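## Task

One adapter in the centrifuge rotor already holds a water blank in its middle hole. Take the sample tube from the tray (its cap has an orange dot) and place it in the middle hole of the adapter directly across from that one. Move all remaining tubes from the tray into the green rack. Every tube must be pushed fully down, and every rotor bucket must end hanging vertically. A tube touching the floor means failure. The tray's bottles must finish upright inside the tray, and the tray must rest on the work bench with nothing overhanging its edge. Either robot or both may work. Release everything and back away at the end. A robot that topples or is left leaning means failure. Anything held in place only by a robot at the end does not count.

## Robot and tools

Robots: r1 and r2, identical Hello Robot Stretch 4 units. Each has an omni-wheel base, a lift sliding on a mast, an arm telescoping forward, a three-joint wrist (yaw, pitch, roll) and a two-finger gripper with flexible steel fingers. Height about 1.6 m; the base rim lies within 0.23 m of its frame origin. Cameras per robot: rN_head_camera, rN_head_left_camera, rN_head_right_camera, rN_wrist_camera.

Frames: each robot reports in its own base frame (origin on the floor beneath the base centre, x forward, y left, z up). hand_pose is a point between the open fingertips, given in this base frame; its printed value may be slightly off. The odometry frame is the base frame as it was when the scene began. Because frames are per robot, only images, lidar_m and wrist_depth_mm reveal where the robots are relative to each other.

execute_actions: argument actions is a list holding exactly one action object, or empty (an empty list just returns states and images). The action is keyed by "r1" and/or "r2". For each robot give "base", "joints", or both, plus optional "pace" and "contact_limits"; or give only {"end_of_arm": "enable_torque"}, which re-powers any wrist or gripper motor that shut itself off so it holds where it is. Optional cameras: list of camera names; omitted, null or ["all"] gives all, [] gives none; an unknown name rejects the call.
- base: exactly one key, each a relative move from the base's last reported position, not a pose. translate_m: straight drive in metres, -2 to 2, forward positive. strafe_m: sideways in metres, -2 to 2, left positive. rotate_rad: turn in place, -3.2 to 3.2 radians, counter-clockwise (left) positive.
- joints: absolute targets by name. lift_m 0 to 1.2 m; arm_m 0 to 0.55 m extension; wrist_yaw_rad -1.134 to 4.276 (0 points forward, positive left, 3.14 stowed back, above 3.4 the arm may block); wrist_pitch_rad -1.117 to 4.259 (0 level, 1.57 pointing down); wrist_roll_rad -1.117 to 4.259 (0 means fingers level with each other, positive turns clockwise viewed from behind); gripper_m -0.038 to 0.141, the fingertip gap in metres (below 0 the fingers squeeze each other). Joint targets out of range are clamped and reported; any other out-of-range value or unknown key rejects the whole call and nothing moves.
- pace: "slow", "default", "fast", "max" (base up to 0.1/0.3/0.4/0.6 m/s and 1/2/3/4 rad/s; slower when lift is above 0.2, down to 0.3 m/s and 1 rad/s at lift 1.2).
- contact_limits: {"arm_m": value}, 0 (gentlest) to 0.75 (firmest), default 0.5; how hard the arm may push before stopping.
All motions in one action begin together. One action lasts at most 15 s. Anything not mentioned may keep driving toward an earlier target. If a result reports a stop, the rest of that reply's movement calls are skipped.

wait: seconds 0 to 10; commands nothing and returns state and images.
zoom_image: camera name and region [x0, y0, x1, y1] in pixels from the top-left, at most 504 by 504, on that camera's latest full image.
read_manual: returns only licence texts.
finished_scene: scene number; closes the scene permanently and reports success; the next scene's task arrives in its result.

Results: base_status and joint_status per motion: "done" (for the base, wheels turned the commanded amount, slip included), "off_target" (rested short, may still push), "contact_stop_at_<key>" (hit something; the part goes slack, a slack lift may sag under load, slack wheels may roll), "limit_stop_at_<name>", "time_out", "torque_fault" (wrist motor overloaded and went limp; send enable_torque). limit_stop_at_tilt: leaning over 6 degrees, lift/arm/wheels go slack. limit_stop_at_own_body: a joint was about to hit the robot itself, common with gripper tilted up and rolled; move away from the body. on_its_own lists things not commanded this call; "held at" is the held target, not the position. lidar_m: 12 distances in m, 30-degree sectors starting straight ahead and going counter-clockwise (4th left, 7th behind, 10th right); "-" means nothing seen or closer than 0.25 m; it misses clear objects and thin legs. wrist_depth_mm: 7x7 grid from top left, 100 to 2000 mm. base_odometry counts wheel turns; if turned_by_wheels and turned_by_imu differ by over ~0.1 rad, the base slipped or hit something. base_tilt in degrees (forward, right positive) with a fixed bias up to ~1.5. motor_effort in percent, bracket = peak; wheel efforts positive turn the base right. To unfold at the start send lift_m 0.4 and wrist_yaw_rad 0 together.

Gripping: command gripper_m below the object's width; lower squeezes harder and pulls it toward the wrist. Neither the reading nor "done" proves a grasp; watch gripper_m effort and images. If fingertips stick on a surface, raise the lift.

Avoid: robots pressing or crashing into each other (no state line reports contact, and once bases touch even millimetres more is a hard press that ends the run); two robots carrying one load (travel can differ by ~3 cm per metre); turning or driving with over 1 kg held and arm_m above 0.2, especially at fast paces; pushing hard with a raised gripper; drops, slams and tubes reaching the floor. Loose items may occasionally get nudged by outside forces.

Each tool is called after ">>>" in YAML: its name, and indented under it one key for each argument.

## Session

>>> execute_actions:
  actions: []

Scene clock: 0.00 s.
r1.base_odometry: x=+0.000 y=+0.000 heading=+0.000 (m, m, rad; r1's odometry frame)
r1.turned_by_wheels: +0.000 (rad since the last result)
r1.turned_by_imu: +0.000 (rad since the last result)
r1.base_tilt: forward=-0.7 right=+0.1 (deg)
r1.lidar_m: 3.55 0.87 0.84 0.97 1.56 2.66 1.36 1.12 1.11 1.25 1.96 3.17
r1.base_status: not commanded
r1.joint_positions: lift_m=+0.265 arm_m=+0.001 wrist_yaw_rad=+3.161 wrist_pitch_rad=-0.005 wrist_roll_rad=+0.000 gripper_m=+0.057
r1.joint_status: not commanded
r1.motor_effort: lift_m=+21 arm_m=+0 wrist_yaw_rad=+1 wrist_pitch_rad=-7 wrist_roll_rad=+0 gripper_m=-1 wheel_0=+0 wheel_1=+1 wheel_2=+0 (%)
r1.hand_pose: x=-0.1185 y=+0.0818 z=+0.4448 quat_wxyz=(-0.010, +0.002, +0.000, +1.000) (m; r1's base frame)
r1.wrist_depth_mm: - 138 257 1983 - - - / - 112 137 1983 - - - / - 114 137 1983 - - - / - 134 173 1921 - - - / 201 1182 1464 1921 - - - / 217 1205 198 1756 191 1618 1499 / 215 1118 1078 140 1098 1008 1060
r2.base_odometry: x=+0.000 y=+0.000 heading=+0.000 (m, m, rad; r2's odometry frame)
r2.turned_by_wheels: +0.000 (rad since the last result)
r2.turned_by_imu: +0.000 (rad since the last result)
r2.base_tilt: forward=-0.4 right=+0.3 (deg)
r2.lidar_m: 1.39 4.97 1.44 1.00 0.94 0.98 1.32 3.09 3.36 3.99 1.66 1.06
r2.base_status: not commanded
r2.joint_positions: lift_m=+0.293 arm_m=+0.002 wrist_yaw_rad=+3.097 wrist_pitch_rad=+0.003 wrist_roll_rad=+0.008 gripper_m=+0.057
r2.joint_status: not commanded
r2.motor_effort: lift_m=+21 arm_m=+0 wrist_yaw_rad=-3 wrist_pitch_rad=-7 wrist_roll_rad=-1 gripper_m=-6 wheel_0=+0 wheel_1=+0 wheel_2=+0 (%)
r2.hand_pose: x=-0.1109 y=+0.1003 z=+0.4706 quat_wxyz=(+0.022, -0.002, +0.004, +1.000) (m; r2's base frame)
r2.wrist_depth_mm: 140 141 - 1661 1229 1008 842 / - 140 - 1661 1229 1008 831 / - 134 213 1618 1255 1008 842 / 115 141 298 1661 1281 1008 866 / - - - 1661 1205 1025 854 / 1863 1808 199 1576 194 1025 854 / 1205 1138 1229 113 1160 946 842
pictures: r1_head_camera, r1_head_left_camera, r1_head_right_camera, r1_wrist_camera, r2_head_camera, r2_head_left_camera, r2_head_right_camera, r2_wrist_camera
Images, in order (width x height): r1_head_camera 420x560, r1_head_left_camera 420x672, r1_head_right_camera 420x672, r1_wrist_camera 616x392, r2_head_camera 420x560, r2_head_left_camera 420x672, r2_head_right_camera 420x672, r2_wrist_camera 616x392.

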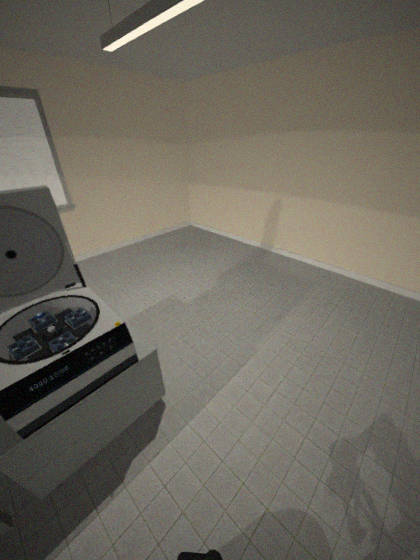

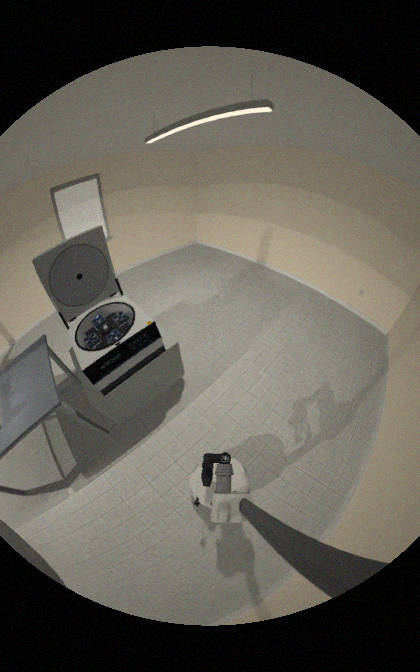

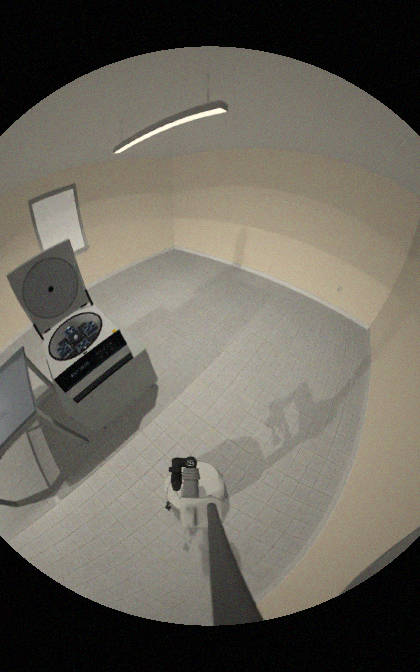

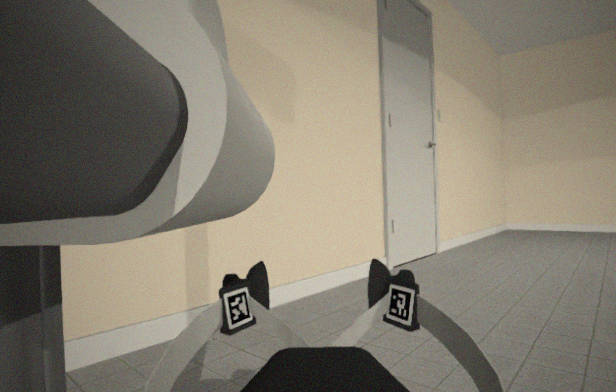

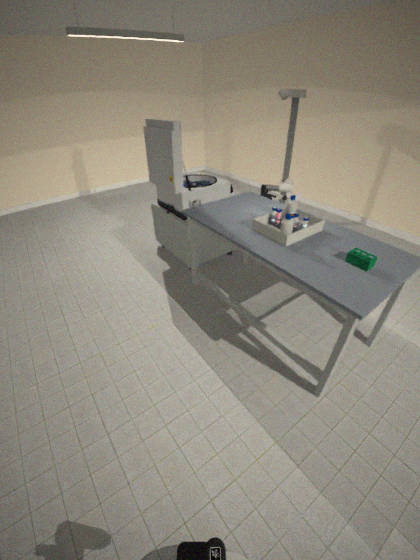

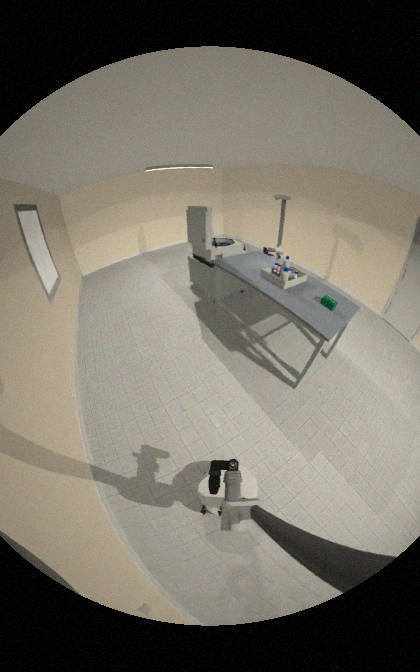

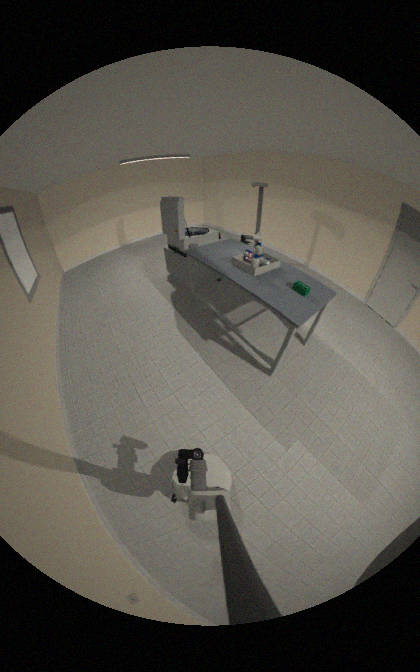

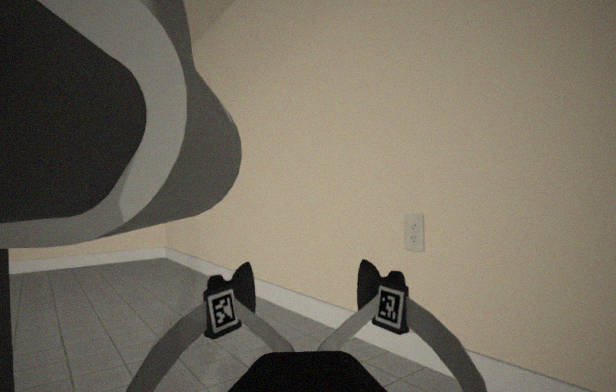

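>>> zoom_image:
  camera: "r2_head_camera"
  region: [230, 160, 420, 290]

>>> zoom_image:
  camera: "r1_head_camera"
  region: [0, 270, 150, 400]

Region (230, 160, 420, 290) of r2_head_camera's 420x560 image, scaled by 2.653, with more detail than that image has; it fills the top 345 rows of this view, and the rest is white.

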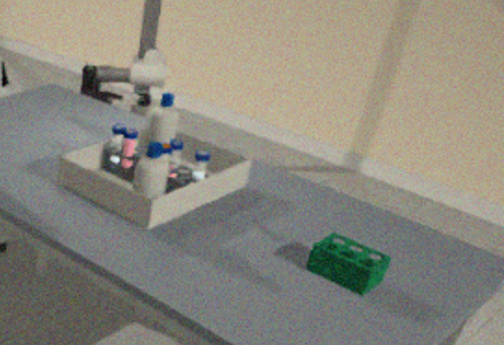

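Region (0, 270, 150, 400) of r1_head_camera's 420x560 image, scaled by 3.360, with more detail than that image has; it fills the top 437 rows of this view, and the rest is white.

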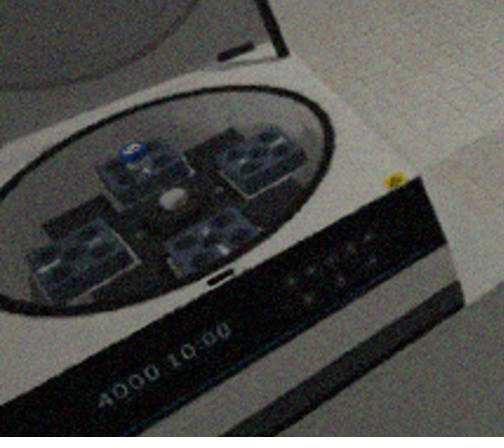

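>>> execute_actions:
  actions:
    - {"r1":{"base":{"rotate_rad":0.855},"joints":{"lift_m":1.15,"wrist_yaw_rad":0,"wrist_pitch_rad":1.57},"pace":"fast"},"r2":{"base":{"rotate_rad":-0.96},"joints":{"lift_m":1.15,"wrist_yaw_rad":0,"wrist_pitch_rad":1.57},"pace":"fast"}}
  cameras: ["r1_head_camera","r2_head_camera","r1_head_left_camera","r2_head_left_camera"]

Scene clock: 5.03 s.
r1.base_odometry: x=+0.000 y=+0.000 heading=+0.855 (m, m, rad; r1's odometry frame)
r1.turned_by_wheels: +0.855 (rad since the last result)
r1.turned_by_imu: +0.859 (rad since the last result)
r1.base_tilt: forward=-0.7 right=+0.0 (deg)
r1.lidar_m: 0.85 0.89 1.22 4.75 1.62 1.16 1.10 1.15 1.56 3.21 3.33 0.90
r1.base_status: done
r1.joint_positions: lift_m=+1.150 arm_m=+0.001 wrist_yaw_rad=+0.000 wrist_pitch_rad=+1.570 wrist_roll_rad=+0.000 gripper_m=+0.057
r1.joint_status: all done
r1.motor_effort: lift_m=+26(28) arm_m=+0(0) wrist_yaw_rad=+0(5) wrist_pitch_rad=-1(6) wrist_roll_rad=+0(0) gripper_m=+0(1) wheel_0=+0(6) wheel_1=+0(13) wheel_2=+1(9) (%)
r1.hand_pose: x=+0.1719 y=-0.0874 z=+1.0393 quat_wxyz=(+0.707, +0.000, +0.707, +0.000) (m; r1's base frame)
r1.wrist_depth_mm: 1308 1281 1281 1308 1281 1255 1255 / 1308 1281 1281 1281 1255 1281 1229 / 1281 1308 1255 1281 1255 1281 1281 / 1308 1281 1281 1308 1255 1281 1255 / 1281 1281 1281 1042 1281 1255 1281 / 1281 1308 198 1098 191 1255 1255 / 1281 1336 1281 140 1255 1229 1281
r2.base_odometry: x=+0.000 y=+0.000 heading=-0.960 (m, m, rad; r2's odometry frame)
r2.turned_by_wheels: -0.960 (rad since the last result)
r2.turned_by_imu: -0.947 (rad since the last result)
r2.base_tilt: forward=-0.4 right=+0.4 (deg)
r2.lidar_m: 1.15 1.06 1.54 3.33 1.37 1.02 0.96 1.00 1.39 3.25 3.43 3.88
r2.base_status: done
r2.joint_positions: lift_m=+1.150 arm_m=+0.002 wrist_yaw_rad=+0.000 wrist_pitch_rad=+1.570 wrist_roll_rad=+0.008 gripper_m=+0.057
r2.joint_status: all done
r2.motor_effort: lift_m=+25(27) arm_m=+0(0) wrist_yaw_rad=-3(6) wrist_pitch_rad=+1(5) wrist_roll_rad=+0(0) gripper_m=-3(2) wheel_0=-1(4) wheel_1=-1(11) wheel_2=-1(6) (%)
r2.hand_pose: x=+0.1736 y=-0.0874 z=+1.0394 quat_wxyz=(+0.707, +0.003, +0.707, -0.003) (m; r2's base frame)
r2.wrist_depth_mm: 1255 1281 1281 1281 1255 1255 1308 / 1281 1308 1255 1281 1281 1281 1308 / 1281 1281 1308 1281 1281 1281 1281 / 1255 1255 1281 1255 1281 1281 1255 / 1255 1308 1060 1060 1281 1308 1308 / 1281 1308 198 1078 194 1281 1255 / 1281 1281 1281 114 1281 1308 1308
pictures: r1_head_camera, r1_head_left_camera, r2_head_camera, r2_head_left_camera
Images, in order (width x height): r1_head_camera 420x560, r1_head_left_camera 420x672, r2_head_camera 420x560, r2_head_left_camera 420x672.

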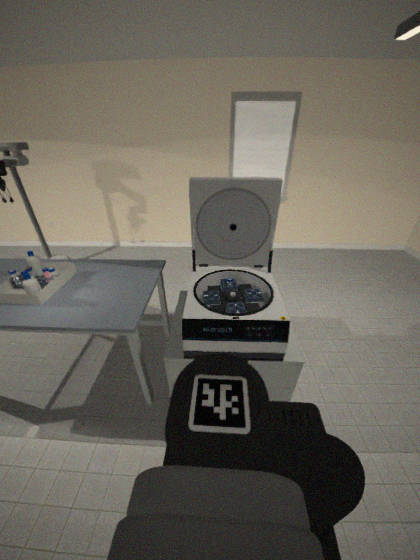

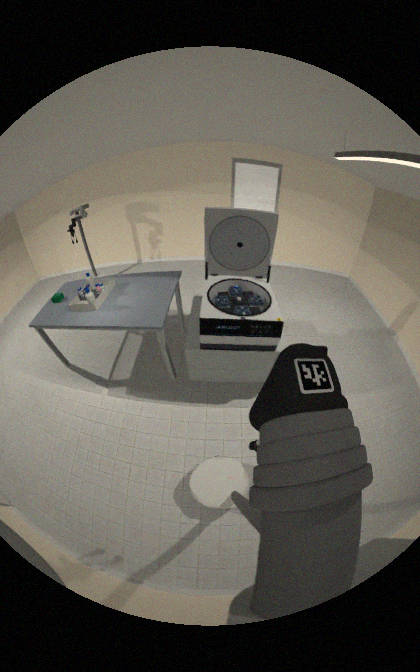

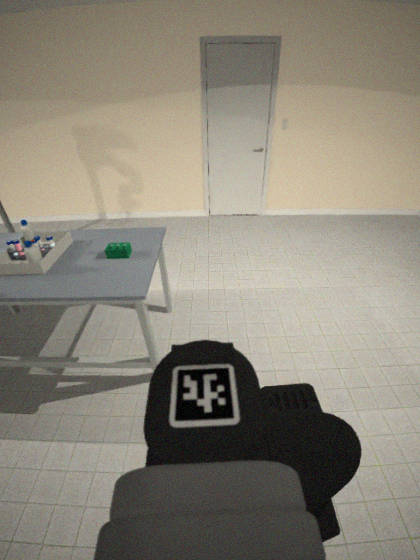

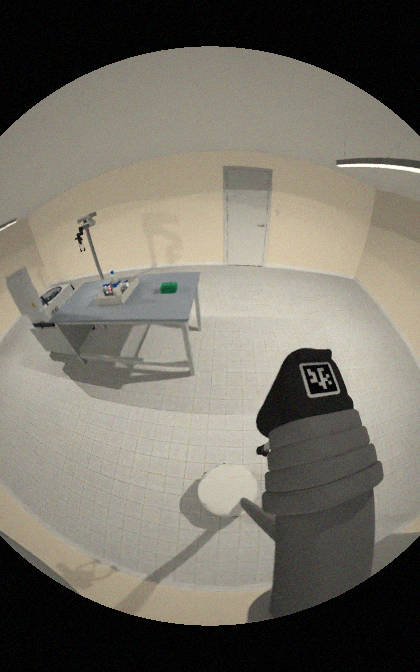

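>>> execute_actions:
  actions:
    - {"r1":{"base":{"strafe_m":1.1},"joints":{"lift_m":1.2},"pace":"fast"},"r2":{"base":{"strafe_m":0.65},"joints":{"lift_m":1.2},"pace":"fast"}}
  cameras: []

>>> execute_actions:
  actions:
    - {"r1":{"base":{"translate_m":0.55},"joints":{"arm_m":0.2},"pace":"fast"},"r2":{"base":{"translate_m":0.7},"joints":{"arm_m":0.2},"pace":"fast"}}
  cameras: ["r1_wrist_camera","r2_wrist_camera","r1_head_left_camera","r2_head_left_camera"]

Scene clock: 10.63 s.
r1.base_odometry: x=-0.830 y=+0.722 heading=+0.855 (m, m, rad; r1's odometry frame)
r1.turned_by_wheels: +0.000 (rad since the last result)
r1.turned_by_imu: -0.002 (rad since the last result)
r1.base_tilt: forward=-0.7 right=+0.1 (deg)
r1.lidar_m: 0.83 0.86 1.17 4.44 1.66 1.19 1.12 1.17 1.62 4.11 1.24 0.87
r1.base_status: done
r1.joint_positions: lift_m=+1.199 arm_m=+0.001 wrist_yaw_rad=+0.000 wrist_pitch_rad=+1.570 wrist_roll_rad=+0.000 gripper_m=+0.057
r1.joint_status: all done
r1.motor_effort: lift_m=+26(28) arm_m=+0(0) wrist_yaw_rad=+0(0) wrist_pitch_rad=-2(1) wrist_roll_rad=+0(0) gripper_m=-2(0) wheel_0=+2(10) wheel_1=-2(15) wheel_2=+0(3) (%)
r1.hand_pose: x=+0.1719 y=-0.0874 z=+1.0889 quat_wxyz=(+0.707, +0.000, +0.707, +0.000) (m; r1's base frame)
r1.wrist_depth_mm: 1366 1308 1336 1366 1336 1308 1308 / 1336 1336 1336 1308 1366 1366 1281 / 1336 1336 1336 1336 1336 1336 1308 / 1366 1308 1336 1336 1308 1336 1308 / 1366 1366 1308 1118 1336 1336 1336 / 1366 1366 198 1138 191 1336 1336 / 1366 1336 1336 140 1308 1336 1308
r2.base_odometry: x=+0.533 y=+0.373 heading=-0.960 (m, m, rad; r2's odometry frame)
r2.turned_by_wheels: +0.000 (rad since the last result)
r2.turned_by_imu: -0.001 (rad since the last result)
r2.base_tilt: forward=-0.4 right=+0.4 (deg)
r2.lidar_m: 1.01 1.09 1.56 3.25 1.31 0.97 0.94 0.99 1.38 3.89 4.11 1.06
r2.base_status: done
r2.joint_positions: lift_m=+1.200 arm_m=+0.002 wrist_yaw_rad=+0.000 wrist_pitch_rad=+1.570 wrist_roll_rad=+0.008 gripper_m=+0.057
r2.joint_status: all done
r2.motor_effort: lift_m=+24(26) arm_m=+0(0) wrist_yaw_rad=-2(4) wrist_pitch_rad=+0(1) wrist_roll_rad=-1(1) gripper_m=-4(4) wheel_0=+0(6) wheel_1=+0(12) wheel_2=+0(0) (%)
r2.hand_pose: x=+0.1736 y=-0.0874 z=+1.0893 quat_wxyz=(+0.707, +0.003, +0.707, -0.003) (m; r2's base frame)
r2.wrist_depth_mm: 1336 1336 1336 1366 1336 1336 1308 / 1308 1336 1336 1336 1336 1336 1336 / 1308 1366 1336 1366 1336 1366 1336 / 1308 1336 1336 1336 1336 1336 1336 / 1336 1336 1118 1118 1366 1336 1366 / 1308 1336 198 1098 193 1366 1366 / 1366 1336 1336 113 1308 1366 1308
pictures: none
No camera images: the call's "cameras" was empty. Leave "cameras" out to get every camera's image.

Scene clock: 14.43 s.
r1.base_odometry: x=-0.469 y=+1.137 heading=+0.855 (m, m, rad; r1's odometry frame)
r1.turned_by_wheels: +0.000 (rad since the last result)
r1.turned_by_imu: +0.000 (rad since the last result)
r1.base_tilt: forward=-0.8 right=+0.1 (deg)
r1.lidar_m: 0.28 0.31 0.42 4.45 2.43 1.76 1.68 1.73 2.36 1.32 0.45 0.32
r1.base_status: done
r1.joint_positions: lift_m=+1.199 arm_m=+0.199 wrist_yaw_rad=+0.000 wrist_pitch_rad=+1.570 wrist_roll_rad=+0.000 gripper_m=+0.057
r1.joint_status: all done
r1.motor_effort: lift_m=+25(25) arm_m=+8(8) wrist_yaw_rad=+0(1) wrist_pitch_rad=-1(2) wrist_roll_rad=+0(0) gripper_m=-2(2) wheel_0=+0(6) wheel_1=+0(5) wheel_2=+2(7) (%)
r1.hand_pose: x=+0.3698 y=-0.0874 z=+1.0889 quat_wxyz=(+0.707, +0.000, +0.707, +0.000) (m; r1's base frame)
r1.wrist_depth_mm: 492 500 492 549 544 539 549 / 554 554 549 549 549 539 539 / 554 554 554 549 549 544 544 / 559 564 559 554 549 549 544 / 559 559 559 554 554 549 539 / 1366 1336 198 1118 191 1336 1308 / 1336 1366 1336 140 1308 1308 1336
r2.base_odometry: x=+0.934 y=-0.201 heading=-0.960 (m, m, rad; r2's odometry frame)
r2.turned_by_wheels: +0.000 (rad since the last result)
r2.turned_by_imu: +0.000 (rad since the last result)
r2.base_tilt: forward=-0.4 right=+0.4 (deg)
r2.lidar_m: 0.34 0.34 0.54 2.10 2.27 1.69 1.64 1.72 2.36 3.93 0.47 0.36
r2.base_status: done
r2.joint_positions: lift_m=+1.200 arm_m=+0.199 wrist_yaw_rad=+0.000 wrist_pitch_rad=+1.570 wrist_roll_rad=+0.008 gripper_m=+0.057
r2.joint_status: all done
r2.motor_effort: lift_m=+24(24) arm_m=+7(8) wrist_yaw_rad=-3(1) wrist_pitch_rad=+1(1) wrist_roll_rad=-2(0) gripper_m=-1(2) wheel_0=+0(5) wheel_1=-1(2) wheel_2=+2(8) (%)
r2.hand_pose: x=+0.3700 y=-0.0874 z=+1.0894 quat_wxyz=(+0.707, +0.003, +0.707, -0.003) (m; r2's base frame)
r2.wrist_depth_mm: 504 554 549 554 554 554 1336 / 544 554 554 554 554 559 1336 / 554 549 554 549 554 559 1366 / 559 554 559 554 554 554 1336 / 1336 1366 1336 1336 1336 1336 1366 / 1366 1366 198 1118 194 1366 1366 / 1336 1336 1098 113 1336 1336 1336
pictures: r1_head_left_camera, r1_wrist_camera, r2_head_left_camera, r2_wrist_camera
Images, in order (width x height): r1_head_left_camera 420x672, r1_wrist_camera 616x392, r2_head_left_camera 420x672, r2_wrist_camera 616x392.

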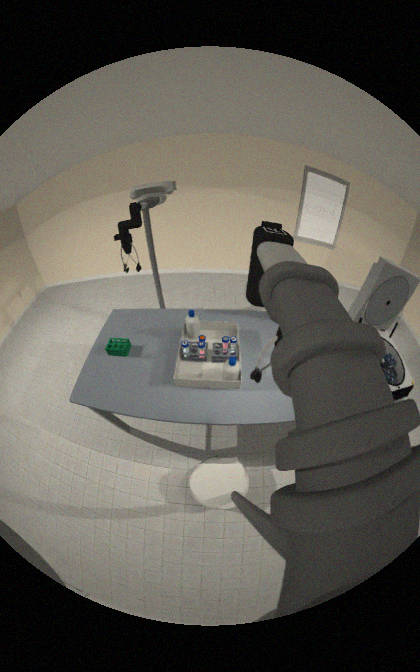

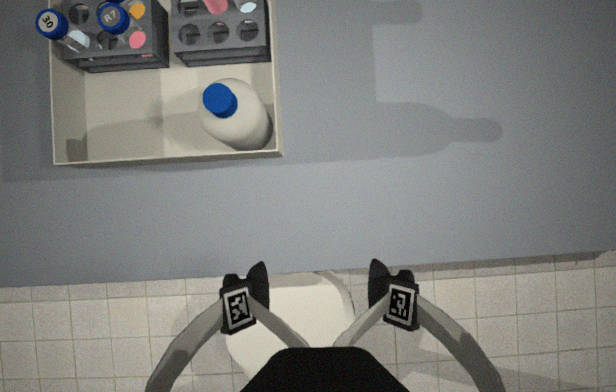

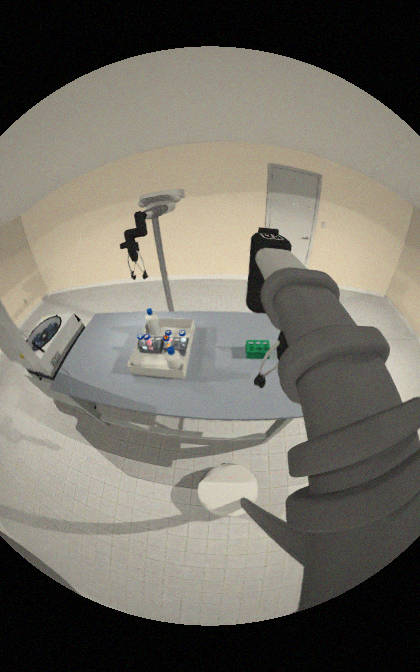

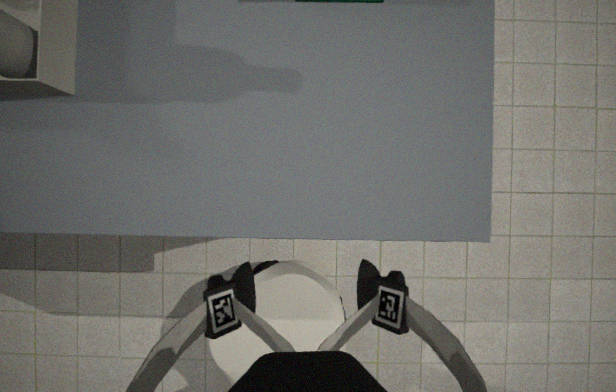

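>>> execute_actions:
  actions:
    - {"r1":{"base":{"strafe_m":0.245},"joints":{"arm_m":0.5,"gripper_m":0.045},"pace":"fast"},"r2":{"base":{"translate_m":0.06},"joints":{"arm_m":0.45,"gripper_m":0.045},"pace":"fast"}}
  cameras: ["r1_wrist_camera","r2_wrist_camera","r1_head_left_camera"]

Scene clock: 17.57 s.
r1.base_odometry: x=-0.654 y=+1.298 heading=+0.855 (m, m, rad; r1's odometry frame)
r1.turned_by_wheels: +0.000 (rad since the last result)
r1.turned_by_imu: +0.000 (rad since the last result)
r1.base_tilt: forward=-0.6 right=+0.1 (deg)
r1.lidar_m: 0.29 0.29 0.39 4.20 2.47 1.76 1.68 1.74 2.37 1.30 0.44 0.31
r1.base_status: done
r1.joint_positions: lift_m=+1.199 arm_m=+0.499 wrist_yaw_rad=+0.000 wrist_pitch_rad=+1.570 wrist_roll_rad=+0.000 gripper_m=+0.045
r1.joint_status: all done
r1.motor_effort: lift_m=+25(25) arm_m=+8(9) wrist_yaw_rad=+0(1) wrist_pitch_rad=-1(2) wrist_roll_rad=+0(0) gripper_m=-2(2) wheel_0=+2(9) wheel_1=+0(8) wheel_2=+1(2) (%)
r1.hand_pose: x=+0.6698 y=-0.0874 z=+1.0889 quat_wxyz=(+0.707, +0.000, +0.707, +0.000) (m; r1's base frame)
r1.wrist_depth_mm: 554 549 559 554 549 539 539 / 564 559 549 544 549 549 544 / 554 564 554 549 544 544 544 / 559 554 554 549 544 544 539 / 559 559 559 492 488 544 539 / 564 554 197 544 191 549 544 / 554 554 554 141 473 382 549
r2.base_odometry: x=+0.968 y=-0.250 heading=-0.960 (m, m, rad; r2's odometry frame)
r2.turned_by_wheels: +0.000 (rad since the last result)
r2.turned_by_imu: +0.000 (rad since the last result)
r2.base_tilt: forward=-0.5 right=+0.3 (deg)
r2.lidar_m: 0.29 0.28 0.44 1.77 2.34 1.77 1.68 1.78 2.52 3.94 0.41 0.28
r2.base_status: done
r2.joint_positions: lift_m=+1.200 arm_m=+0.449 wrist_yaw_rad=+0.000 wrist_pitch_rad=+1.570 wrist_roll_rad=+0.008 gripper_m=+0.045
r2.joint_status: all done
r2.motor_effort: lift_m=+24(24) arm_m=+7(8) wrist_yaw_rad=-1(1) wrist_pitch_rad=+2(0) wrist_roll_rad=-1(2) gripper_m=-4(3) wheel_0=-2(4) wheel_1=+1(6) wheel_2=+1(9) (%)
r2.hand_pose: x=+0.6200 y=-0.0874 z=+1.0894 quat_wxyz=(+0.707, +0.003, +0.707, -0.003) (m; r2's base frame)
r2.wrist_depth_mm: 549 554 559 549 549 549 1336 / 549 549 554 554 554 554 1336 / 525 559 549 559 554 554 1366 / 512 559 549 554 549 564 1397 / 525 564 554 549 554 554 1336 / 517 559 199 554 196 559 1336 / 554 554 559 114 554 559 1366
pictures: r1_head_left_camera, r1_wrist_camera, r2_wrist_camera
Images, in order (width x height): r1_head_left_camera 420x672, r1_wrist_camera 616x392, r2_wrist_camera 616x392.

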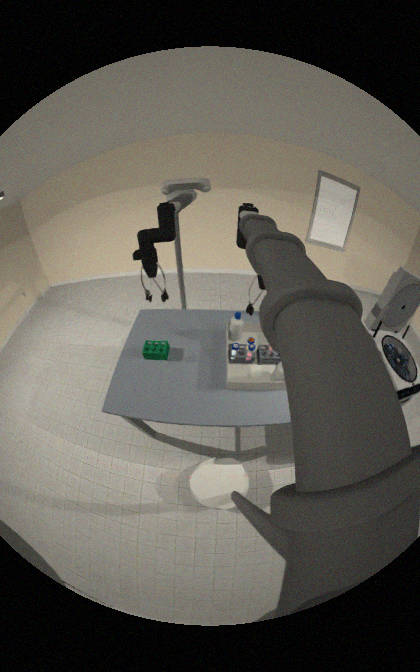

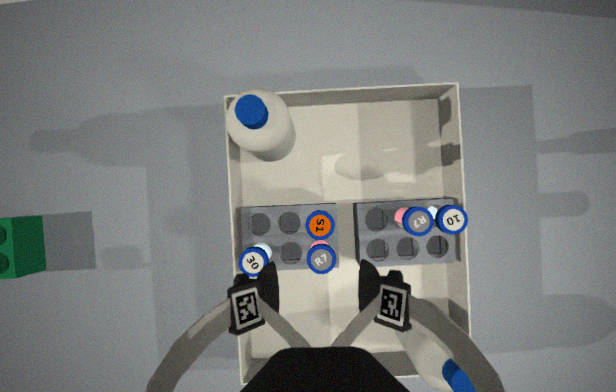

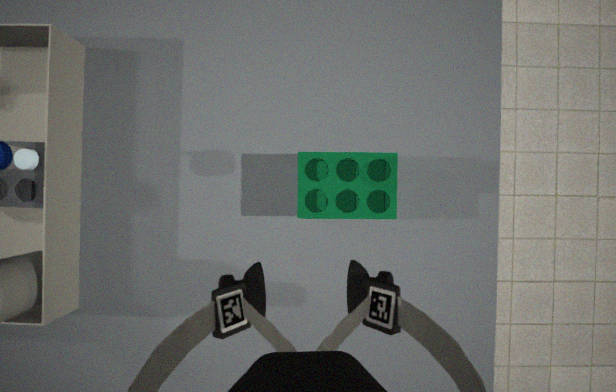

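>>> execute_actions:
  actions:
    - {"r1":{"joints":{"arm_m":0.521,"lift_m":1.05,"gripper_m":0.05},"pace":"fast"},"r2":{"base":{"translate_m":0.04},"joints":{"arm_m":0.15},"pace":"fast"}}
  cameras: ["r1_wrist_camera","r2_head_left_camera"]

Scene clock: 23.97 s.
r1.base_odometry: x=-0.654 y=+1.298 heading=+0.855 (m, m, rad; r1's odometry frame)
r1.turned_by_wheels: +0.000 (rad since the last result)
r1.turned_by_imu: +0.001 (rad since the last result)
r1.base_tilt: forward=-0.8 right=+0.1 (deg)
r1.lidar_m: 0.27 0.29 0.40 4.21 2.48 1.77 1.68 1.76 2.36 1.30 0.44 0.31
r1.base_status: not commanded
r1.joint_positions: lift_m=+1.050 arm_m=+0.520 wrist_yaw_rad=+0.000 wrist_pitch_rad=+1.570 wrist_roll_rad=+0.000 gripper_m=+0.050
r1.joint_status: all done
r1.motor_effort: lift_m=+16(24) arm_m=+8(6) wrist_yaw_rad=+0(0) wrist_pitch_rad=-1(1) wrist_roll_rad=+0(0) gripper_m=+0(0) wheel_0=+1(2) wheel_1=+0(0) wheel_2=+1(1) (%)
r1.hand_pose: x=+0.6907 y=-0.0874 z=+0.9401 quat_wxyz=(+0.707, +0.000, +0.707, +0.000) (m; r1's base frame)
r1.wrist_depth_mm: 407 402 402 397 399 397 394 / 402 402 253 394 387 357 394 / 407 402 264 394 394 394 394 / 407 404 397 399 394 392 397 / 407 404 359 338 336 274 392 / 410 404 196 274 191 362 397 / 404 404 392 141 397 343 397
r2.base_odometry: x=+0.991 y=-0.283 heading=-0.960 (m, m, rad; r2's odometry frame)
r2.turned_by_wheels: +0.000 (rad since the last result)
r2.turned_by_imu: +0.000 (rad since the last result)
r2.base_tilt: forward=-0.4 right=+0.4 (deg)
r2.lidar_m: 0.25 0.28 0.40 1.57 2.39 1.79 1.73 1.84 2.56 3.92 0.37 0.26
r2.base_status: done
r2.joint_positions: lift_m=+1.200 arm_m=+0.151 wrist_yaw_rad=+0.000 wrist_pitch_rad=+1.570 wrist_roll_rad=+0.008 gripper_m=+0.045
r2.joint_status: all done
r2.motor_effort: lift_m=+24(24) arm_m=-7(8) wrist_yaw_rad=-1(3) wrist_pitch_rad=+1(0) wrist_roll_rad=-2(0) gripper_m=-5(3) wheel_0=+1(4) wheel_1=-1(4) wheel_2=+1(8) (%)
r2.hand_pose: x=+0.3222 y=-0.0874 z=+1.0894 quat_wxyz=(+0.707, +0.003, +0.707, -0.003) (m; r2's base frame)
r2.wrist_depth_mm: 525 549 554 549 554 554 1336 / 508 549 554 549 554 559 1366 / 554 549 554 554 559 554 1366 / 554 554 559 554 554 559 1336 / 554 554 559 549 559 554 1336 / 1336 1336 200 1138 195 1336 1336 / 1366 1308 1336 114 1366 1336 1336
pictures: r1_wrist_camera, r2_head_left_camera
Images, in order (width x height): r1_wrist_camera 616x392, r2_head_left_camera 420x672.

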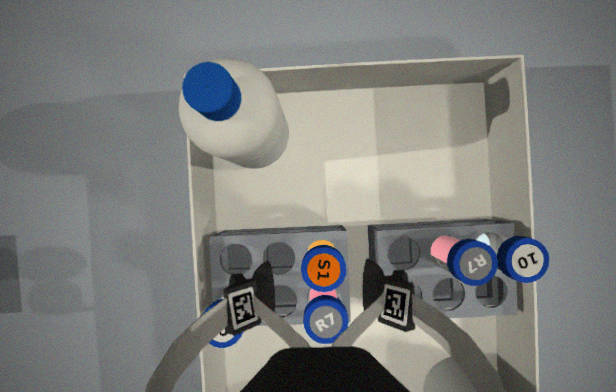

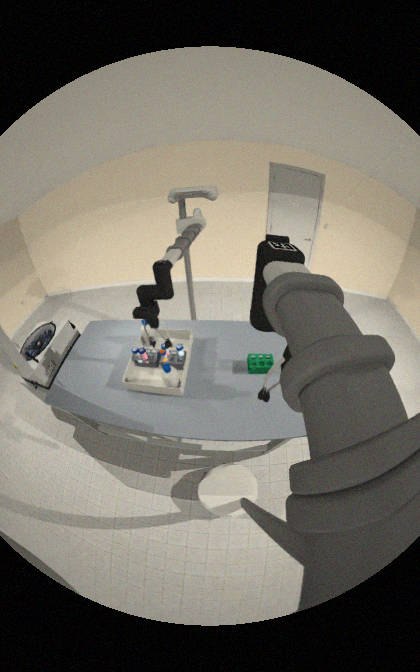

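>>> execute_actions:
  actions:
    - {"r1":{"base":{"strafe_m":-0.004},"joints":{"lift_m":1.0}},"r2":{"base":{"strafe_m":0.385},"joints":{"gripper_m":0.05},"pace":"fast"}}
  cameras: ["r1_wrist_camera","r2_head_left_camera"]

>>> execute_actions:
  actions:
    - {"r1":{"joints":{"gripper_m":0.01}}}
  cameras: ["r1_wrist_camera","r2_head_left_camera"]

Scene clock: 27.50 s.
r1.base_odometry: x=-0.651 y=+1.295 heading=+0.855 (m, m, rad; r1's odometry frame)
r1.turned_by_wheels: +0.000 (rad since the last result)
r1.turned_by_imu: +0.001 (rad since the last result)
r1.base_tilt: forward=-0.7 right=+0.0 (deg)
r1.lidar_m: 0.28 0.31 0.40 4.22 2.47 1.75 1.67 1.75 2.36 1.31 0.44 0.29
r1.base_status: done
r1.joint_positions: lift_m=+1.000 arm_m=+0.520 wrist_yaw_rad=+0.000 wrist_pitch_rad=+1.570 wrist_roll_rad=+0.000 gripper_m=+0.050
r1.joint_status: all done
r1.motor_effort: lift_m=+16(17) arm_m=+8(8) wrist_yaw_rad=+1(0) wrist_pitch_rad=-2(2) wrist_roll_rad=+0(0) gripper_m=-2(4) wheel_0=+0(7) wheel_1=+0(4) wheel_2=+0(2) (%)
r1.hand_pose: x=+0.6907 y=-0.0874 z=+0.8901 quat_wxyz=(+0.707, +0.000, +0.707, +0.000) (m; r1's base frame)
r1.wrist_depth_mm: 353 355 347 347 345 345 345 / 355 353 204 345 345 345 297 / 355 351 228 345 345 343 300 / 357 351 347 347 347 343 307 / 355 353 304 286 317 285 274 / 355 353 196 226 190 286 283 / 355 355 285 141 347 336 307
r2.base_odometry: x=+1.307 y=-0.062 heading=-0.960 (m, m, rad; r2's odometry frame)
r2.turned_by_wheels: +0.000 (rad since the last result)
r2.turned_by_imu: -0.001 (rad since the last result)
r2.base_tilt: forward=-0.4 right=+0.4 (deg)
r2.lidar_m: 0.26 0.27 0.38 1.72 2.35 1.78 1.72 1.80 2.49 4.31 0.35 0.28
r2.base_status: done
r2.joint_positions: lift_m=+1.200 arm_m=+0.151 wrist_yaw_rad=+0.000 wrist_pitch_rad=+1.570 wrist_roll_rad=+0.008 gripper_m=+0.050
r2.joint_status: all done
r2.motor_effort: lift_m=+24(24) arm_m=-7(7) wrist_yaw_rad=-2(1) wrist_pitch_rad=+0(0) wrist_roll_rad=-1(2) gripper_m=-3(4) wheel_0=-1(8) wheel_1=+0(8) wheel_2=+1(1) (%)
r2.hand_pose: x=+0.3223 y=-0.0874 z=+1.0894 quat_wxyz=(+0.707, +0.003, +0.707, -0.003) (m; r2's base frame)
r2.wrist_depth_mm: 549 549 554 544 549 554 559 / 554 549 549 427 554 559 554 / 549 554 554 554 554 559 554 / 559 554 554 559 549 554 559 / 559 554 559 559 559 559 554 / 1366 1308 198 1138 196 1308 1336 / 1308 1366 1336 114 1336 1336 1308
pictures: r1_wrist_camera, r2_head_left_camera
Images, in order (width x height): r1_wrist_camera 616x392, r2_head_left_camera 420x672.

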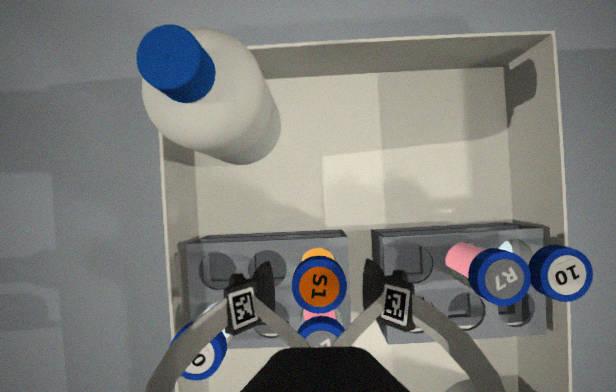

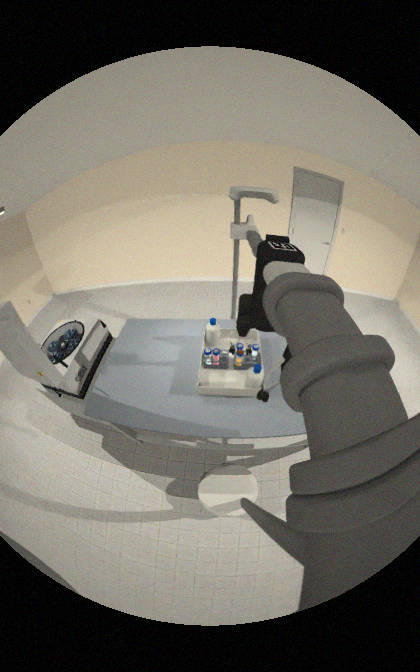

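Scene clock: 28.70 s.
r1.base_odometry: x=-0.651 y=+1.295 heading=+0.855 (m, m, rad; r1's odometry frame)
r1.turned_by_wheels: +0.000 (rad since the last result)
r1.turned_by_imu: +0.000 (rad since the last result)
r1.base_tilt: forward=-0.7 right=+0.1 (deg)
r1.lidar_m: 0.28 0.29 0.40 4.21 2.48 1.77 1.69 1.73 2.34 1.30 0.44 0.31
r1.base_status: not commanded
r1.joint_positions: lift_m=+1.000 arm_m=+0.520 wrist_yaw_rad=+0.000 wrist_pitch_rad=+1.570 wrist_roll_rad=+0.000 gripper_m=+0.010
r1.joint_status: all done
r1.motor_effort: lift_m=+16(16) arm_m=+8(8) wrist_yaw_rad=+0(0) wrist_pitch_rad=-1(1) wrist_roll_rad=+0(0) gripper_m=-14(14) wheel_0=+0(0) wheel_1=+0(0) wheel_2=+0(0) (%)
r1.hand_pose: x=+0.6907 y=-0.0874 z=+0.8901 quat_wxyz=(+0.707, +0.000, +0.707, +0.000) (m; r1's base frame)
r1.wrist_depth_mm: 355 353 347 349 345 343 343 / 355 353 203 345 343 342 296 / 353 351 228 347 343 343 303 / 355 353 347 347 345 343 307 / 355 351 307 287 317 283 274 / 353 353 188 220 183 285 285 / 353 353 286 187 347 334 306
r2.base_odometry: x=+1.307 y=-0.062 heading=-0.960 (m, m, rad; r2's odometry frame)
r2.turned_by_wheels: +0.000 (rad since the last result)
r2.turned_by_imu: +0.000 (rad since the last result)
r2.base_tilt: forward=-0.5 right=+0.3 (deg)
r2.lidar_m: 0.25 0.26 0.41 1.73 2.37 1.80 1.73 1.80 2.53 4.32 0.38 0.27
r2.base_status: not commanded
r2.joint_positions: lift_m=+1.200 arm_m=+0.151 wrist_yaw_rad=+0.000 wrist_pitch_rad=+1.570 wrist_roll_rad=+0.008 gripper_m=+0.050
r2.joint_status: not commanded
r2.motor_effort: lift_m=+24(24) arm_m=-7(7) wrist_yaw_rad=-2(1) wrist_pitch_rad=+0(0) wrist_roll_rad=+0(2) gripper_m=-5(3) wheel_0=-1(1) wheel_1=+0(0) wheel_2=+1(0) (%)
r2.hand_pose: x=+0.3223 y=-0.0874 z=+1.0894 quat_wxyz=(+0.707, +0.003, +0.707, -0.003) (m; r2's base frame)
r2.wrist_depth_mm: 549 549 554 549 559 554 559 / 554 549 554 427 559 559 554 / 554 559 559 554 559 549 554 / 554 554 559 564 559 559 559 / 554 554 554 554 554 559 559 / 1336 1366 199 1098 196 1366 1366 / 1336 1366 1336 113 1336 1336 1336
pictures: r1_wrist_camera, r2_head_left_camera
Images, in order (width x height): r1_wrist_camera 616x392, r2_head_left_camera 420x672.

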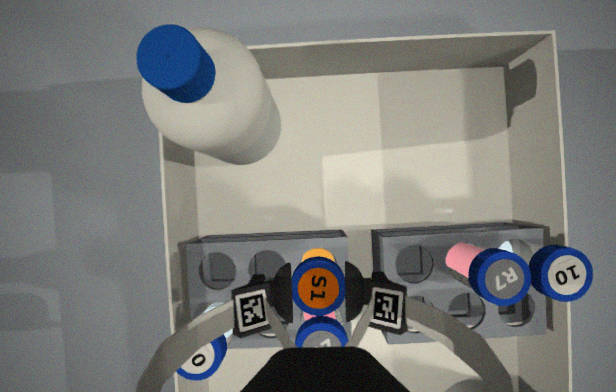

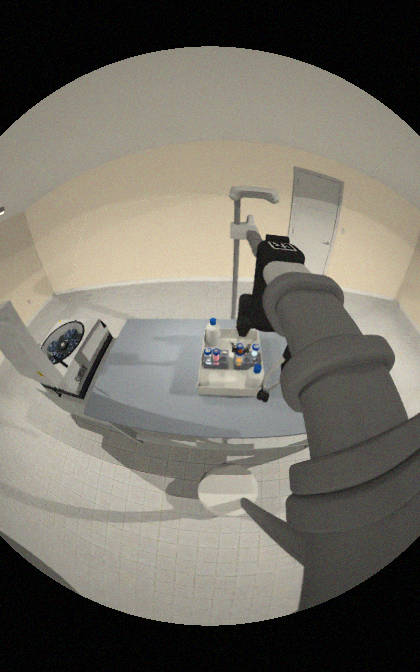

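>>> execute_actions:
  actions:
    - {"r1":{"joints":{"lift_m":1.2},"pace":"fast"}}
  cameras: ["r1_wrist_camera"]

>>> execute_actions:
  actions:
    - {"r1":{"base":{"strafe_m":-0.4},"pace":"fast"}}
  cameras: []

>>> execute_actions:
  actions:
    - {"r1":{"base":{"strafe_m":-0.985},"joints":{"arm_m":0.3},"pace":"fast"},"r2":{"joints":{"arm_m":0.515,"lift_m":1.11}}}
  cameras: ["r1_wrist_camera","r2_wrist_camera","r1_head_left_camera"]

Scene clock: 31.10 s.
r1.base_odometry: x=-0.651 y=+1.295 heading=+0.855 (m, m, rad; r1's odometry frame)
r1.turned_by_wheels: +0.000 (rad since the last result)
r1.turned_by_imu: +0.001 (rad since the last result)
r1.base_tilt: forward=-0.8 right=+0.1 (deg)
r1.lidar_m: 0.29 0.29 0.38 4.22 2.47 1.77 1.67 1.75 2.37 1.29 0.42 0.31
r1.base_status: not commanded
r1.joint_positions: lift_m=+1.199 arm_m=+0.520 wrist_yaw_rad=+0.000 wrist_pitch_rad=+1.570 wrist_roll_rad=+0.000 gripper_m=+0.010
r1.joint_status: all done
r1.motor_effort: lift_m=+26(28) arm_m=+8(8) wrist_yaw_rad=+0(1) wrist_pitch_rad=-2(1) wrist_roll_rad=+0(0) gripper_m=-12(11) wheel_0=+0(0) wheel_1=+0(0) wheel_2=+0(0) (%)
r1.hand_pose: x=+0.6907 y=-0.0874 z=+1.0889 quat_wxyz=(+0.707, +0.000, +0.707, +0.000) (m; r1's base frame)
r1.wrist_depth_mm: 554 559 554 554 549 544 544 / 559 554 554 544 544 535 539 / 559 554 549 549 539 544 539 / 554 559 549 549 544 554 544 / 564 554 554 488 484 549 544 / 559 554 188 221 183 544 544 / 559 559 564 349 442 399 544
r2.base_odometry: x=+1.307 y=-0.062 heading=-0.960 (m, m, rad; r2's odometry frame)
r2.turned_by_wheels: +0.000 (rad since the last result)
r2.turned_by_imu: +0.000 (rad since the last result)
r2.base_tilt: forward=-0.4 right=+0.4 (deg)
r2.lidar_m: 0.25 0.27 0.40 1.77 2.38 1.80 1.71 1.79 2.51 4.28 0.37 0.27
r2.base_status: not commanded
r2.joint_positions: lift_m=+1.200 arm_m=+0.151 wrist_yaw_rad=+0.000 wrist_pitch_rad=+1.570 wrist_roll_rad=+0.008 gripper_m=+0.050
r2.joint_status: not commanded
r2.motor_effort: lift_m=+24(24) arm_m=-7(7) wrist_yaw_rad=-1(4) wrist_pitch_rad=+0(1) wrist_roll_rad=-1(1) gripper_m=-3(5) wheel_0=-1(1) wheel_1=+0(0) wheel_2=+1(1) (%)
r2.hand_pose: x=+0.3223 y=-0.0874 z=+1.0894 quat_wxyz=(+0.707, +0.003, +0.707, -0.003) (m; r2's base frame)
r2.wrist_depth_mm: 559 554 549 549 554 554 554 / 549 549 549 424 554 554 549 / 549 559 554 554 559 554 554 / 549 559 549 554 554 554 554 / 554 554 559 559 559 554 554 / 1336 1336 198 1118 197 1336 1366 / 1336 1336 1308 114 1336 1366 1366
pictures: r1_wrist_camera
Images, in order (width x height): r1_wrist_camera 616x392.

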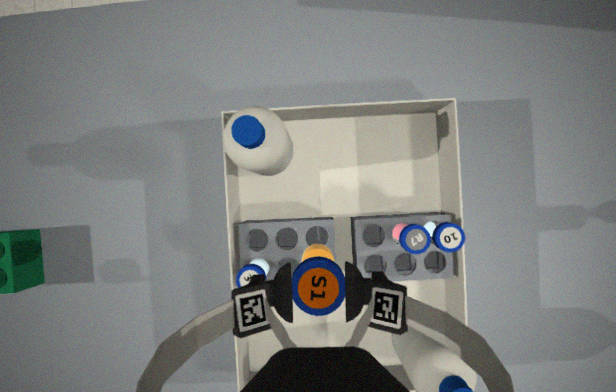

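Scene clock: 33.77 s.
r1.base_odometry: x=-0.349 y=+1.033 heading=+0.856 (m, m, rad; r1's odometry frame)
r1.turned_by_wheels: +0.000 (rad since the last result)
r1.turned_by_imu: +0.002 (rad since the last result)
r1.base_tilt: forward=-0.7 right=+0.1 (deg)
r1.lidar_m: 0.28 0.32 0.43 4.60 2.43 1.76 1.66 1.72 2.36 1.34 0.45 0.31
r1.base_status: done
r1.joint_positions: lift_m=+1.199 arm_m=+0.520 wrist_yaw_rad=+0.000 wrist_pitch_rad=+1.570 wrist_roll_rad=+0.000 gripper_m=+0.010
r1.joint_status: not commanded
r1.motor_effort: lift_m=+25(26) arm_m=+8(8) wrist_yaw_rad=+0(1) wrist_pitch_rad=-1(1) wrist_roll_rad=+0(0) gripper_m=-12(12) wheel_0=+1(10) wheel_1=+2(11) wheel_2=+0(2) (%)
r1.hand_pose: x=+0.6907 y=-0.0874 z=+1.0889 quat_wxyz=(+0.707, +0.000, +0.707, +0.000) (m; r1's base frame)
r1.wrist_depth_mm: 559 554 554 544 549 544 544 / 559 559 554 554 549 539 544 / 554 549 554 554 544 544 544 / 554 549 549 554 549 544 549 / 496 492 554 549 554 554 539 / 549 559 187 220 182 544 544 / 554 418 549 349 544 544 539
r2.base_odometry: x=+1.307 y=-0.062 heading=-0.960 (m, m, rad; r2's odometry frame)
r2.turned_by_wheels: +0.000 (rad since the last result)
r2.turned_by_imu: +0.000 (rad since the last result)
r2.base_tilt: forward=-0.5 right=+0.3 (deg)
r2.lidar_m: 0.25 0.27 0.40 1.70 2.36 1.77 1.71 1.81 2.53 4.30 0.38 0.26
r2.base_status: not commanded
r2.joint_positions: lift_m=+1.200 arm_m=+0.151 wrist_yaw_rad=+0.000 wrist_pitch_rad=+1.570 wrist_roll_rad=+0.008 gripper_m=+0.050
r2.joint_status: not commanded
r2.motor_effort: lift_m=+24(24) arm_m=-7(7) wrist_yaw_rad=-2(1) wrist_pitch_rad=+0(0) wrist_roll_rad=+0(2) gripper_m=-3(3) wheel_0=-1(1) wheel_1=+0(0) wheel_2=+1(1) (%)
r2.hand_pose: x=+0.3223 y=-0.0874 z=+1.0894 quat_wxyz=(+0.707, +0.003, +0.707, -0.003) (m; r2's base frame)
r2.wrist_depth_mm: 549 554 554 554 559 554 554 / 544 554 554 427 559 554 554 / 554 559 554 554 559 554 559 / 554 554 554 554 559 554 554 / 554 554 559 554 559 554 549 / 1336 1366 199 1118 198 1336 1336 / 1336 1336 1366 113 1336 1336 1366
pictures: none
No camera images: the call's "cameras" was empty. Leave "cameras" out to get every camera's image.

Scene clock: 38.37 s.
r1.base_odometry: x=+0.394 y=+0.387 heading=+0.855 (m, m, rad; r1's odometry frame)
r1.turned_by_wheels: +0.000 (rad since the last result)
r1.turned_by_imu: +0.003 (rad since the last result)
r1.base_tilt: forward=-0.7 right=+0.0 (deg)
r1.lidar_m: 0.31 0.35 0.47 1.22 2.41 1.69 1.65 1.70 2.32 3.15 0.48 0.32
r1.base_status: done
r1.joint_positions: lift_m=+1.199 arm_m=+0.301 wrist_yaw_rad=+0.000 wrist_pitch_rad=+1.570 wrist_roll_rad=+0.000 gripper_m=+0.010
r1.joint_status: all done
r1.motor_effort: lift_m=+25(26) arm_m=-8(8) wrist_yaw_rad=+1(1) wrist_pitch_rad=-2(2) wrist_roll_rad=+0(0) gripper_m=-13(13) wheel_0=-1(8) wheel_1=-1(9) wheel_2=+0(1) (%)
r1.hand_pose: x=+0.4724 y=-0.0874 z=+1.0889 quat_wxyz=(+0.707, +0.000, +0.707, +0.000) (m; r1's base frame)
r1.wrist_depth_mm: 1229 512 569 564 508 1336 1308 / 1366 554 569 564 539 1308 1308 / 1366 544 559 574 564 1308 1308 / 1336 508 580 564 530 1308 1308 / 1308 508 559 535 500 1336 1308 / 1336 517 188 220 182 1308 1336 / 1366 1308 1138 627 1336 1336 1308
r2.base_odometry: x=+1.307 y=-0.062 heading=-0.960 (m, m, rad; r2's odometry frame)
r2.turned_by_wheels: +0.000 (rad since the last result)
r2.turned_by_imu: +0.000 (rad since the last result)
r2.base_tilt: forward=-0.4 right=+0.4 (deg)
r2.lidar_m: 0.25 0.28 0.40 1.68 2.37 1.79 1.71 1.77 2.50 4.32 0.32 0.26
r2.base_status: not commanded
r2.joint_positions: lift_m=+1.110 arm_m=+0.514 wrist_yaw_rad=+0.000 wrist_pitch_rad=+1.570 wrist_roll_rad=+0.008 gripper_m=+0.050
r2.joint_status: all done
r2.motor_effort: lift_m=+17(22) arm_m=+7(7) wrist_yaw_rad=-3(2) wrist_pitch_rad=+1(1) wrist_roll_rad=-1(2) gripper_m=-2(4) wheel_0=-1(1) wheel_1=+0(0) wheel_2=+1(1) (%)
r2.hand_pose: x=+0.6850 y=-0.0874 z=+1.0001 quat_wxyz=(+0.707, +0.003, +0.707, -0.003) (m; r2's base frame)
r2.wrist_depth_mm: 462 459 466 462 466 462 462 / 314 415 455 462 462 466 466 / 462 394 459 462 469 462 462 / 466 459 462 466 462 462 466 / 462 399 402 402 466 469 469 / 469 449 199 459 196 466 469 / 466 466 469 113 466 466 469
pictures: r1_head_left_camera, r1_wrist_camera, r2_wrist_camera
Images, in order (width x height): r1_head_left_camera 420x672, r1_wrist_camera 616x392, r2_wrist_camera 616x392.

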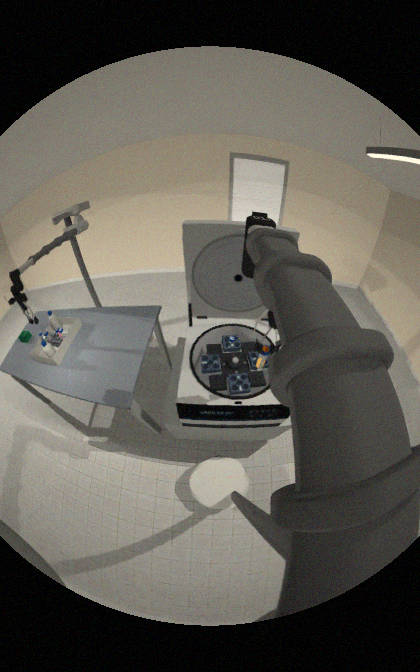

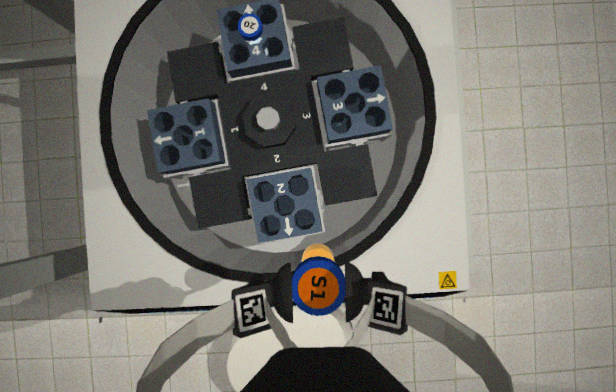

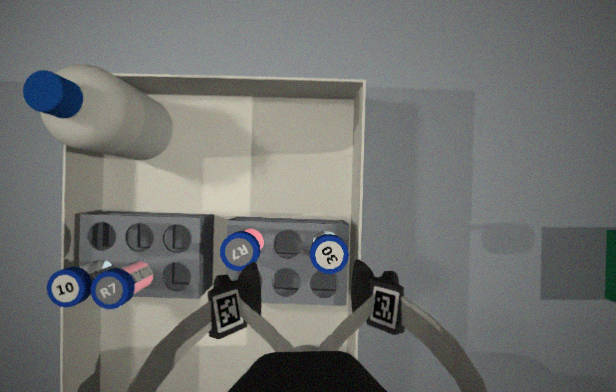

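>>> execute_actions:
  actions:
    - {"r1":{"base":{"strafe_m":0.05},"joints":{"arm_m":0.348,"lift_m":1.03},"pace":"fast"},"r2":{"base":{"strafe_m":-0.021},"joints":{"lift_m":1.03}}}
  cameras: ["r1_wrist_camera","r2_wrist_camera"]

Scene clock: 40.93 s.
r1.base_odometry: x=+0.357 y=+0.419 heading=+0.856 (m, m, rad; r1's odometry frame)
r1.turned_by_wheels: +0.000 (rad since the last result)
r1.turned_by_imu: +0.001 (rad since the last result)
r1.base_tilt: forward=-0.8 right=+0.1 (deg)
r1.lidar_m: 0.32 0.34 0.53 1.21 2.42 1.72 1.64 1.72 2.33 3.21 0.48 0.34
r1.base_status: done
r1.joint_positions: lift_m=+1.030 arm_m=+0.347 wrist_yaw_rad=+0.000 wrist_pitch_rad=+1.570 wrist_roll_rad=+0.000 gripper_m=+0.010
r1.joint_status: all done
r1.motor_effort: lift_m=+17(23) arm_m=+8(9) wrist_yaw_rad=+0(1) wrist_pitch_rad=-1(2) wrist_roll_rad=+0(0) gripper_m=-12(14) wheel_0=+2(9) wheel_1=+1(1) wheel_2=+0(1) (%)
r1.hand_pose: x=+0.5177 y=-0.0874 z=+0.9201 quat_wxyz=(+0.707, +0.000, +0.707, +0.000) (m; r1's base frame)
r1.wrist_depth_mm: 336 399 399 377 394 373 329 / 340 413 399 397 379 373 329 / 340 387 399 375 397 397 329 / 342 399 402 399 394 402 329 / 342 387 399 370 397 353 329 / 340 338 186 220 183 332 332 / 340 340 336 247 332 332 332
r2.base_odometry: x=+1.289 y=-0.074 heading=-0.960 (m, m, rad; r2's odometry frame)
r2.turned_by_wheels: +0.000 (rad since the last result)
r2.turned_by_imu: +0.000 (rad since the last result)
r2.base_tilt: forward=-0.5 right=+0.3 (deg)
r2.lidar_m: 0.25 0.28 0.41 1.66 2.39 1.77 1.71 1.82 2.55 4.29 0.36 0.28
r2.base_status: done
r2.joint_positions: lift_m=+1.030 arm_m=+0.514 wrist_yaw_rad=+0.000 wrist_pitch_rad=+1.570 wrist_roll_rad=+0.008 gripper_m=+0.050
r2.joint_status: all done
r2.motor_effort: lift_m=+17(17) arm_m=+7(7) wrist_yaw_rad=-2(2) wrist_pitch_rad=+1(1) wrist_roll_rad=-1(2) gripper_m=-6(3) wheel_0=+1(6) wheel_1=+0(5) wheel_2=+0(1) (%)
r2.hand_pose: x=+0.6850 y=-0.0874 z=+0.9201 quat_wxyz=(+0.707, +0.003, +0.707, -0.003) (m; r2's base frame)
r2.wrist_depth_mm: 379 382 382 382 384 384 382 / 266 373 379 379 382 384 384 / 310 382 377 382 382 387 387 / 379 382 382 382 382 384 387 / 319 320 320 320 384 387 384 / 286 349 199 322 196 384 384 / 382 379 382 114 387 387 387
pictures: r1_wrist_camera, r2_wrist_camera
Images, in order (width x height): r1_wrist_camera 616x392, r2_wrist_camera 616x392.

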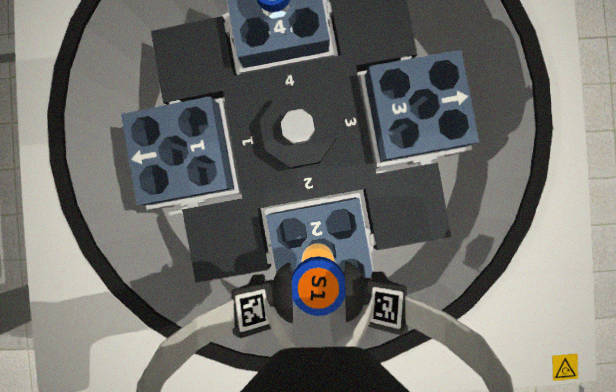

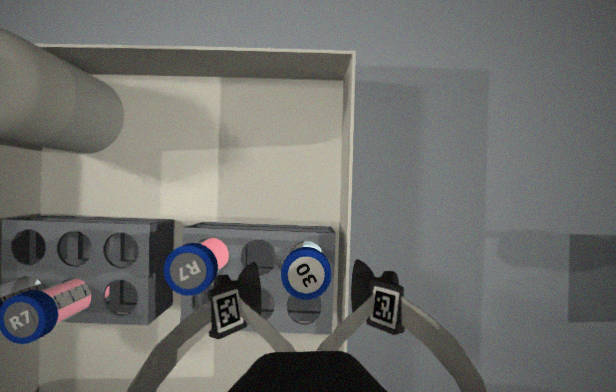

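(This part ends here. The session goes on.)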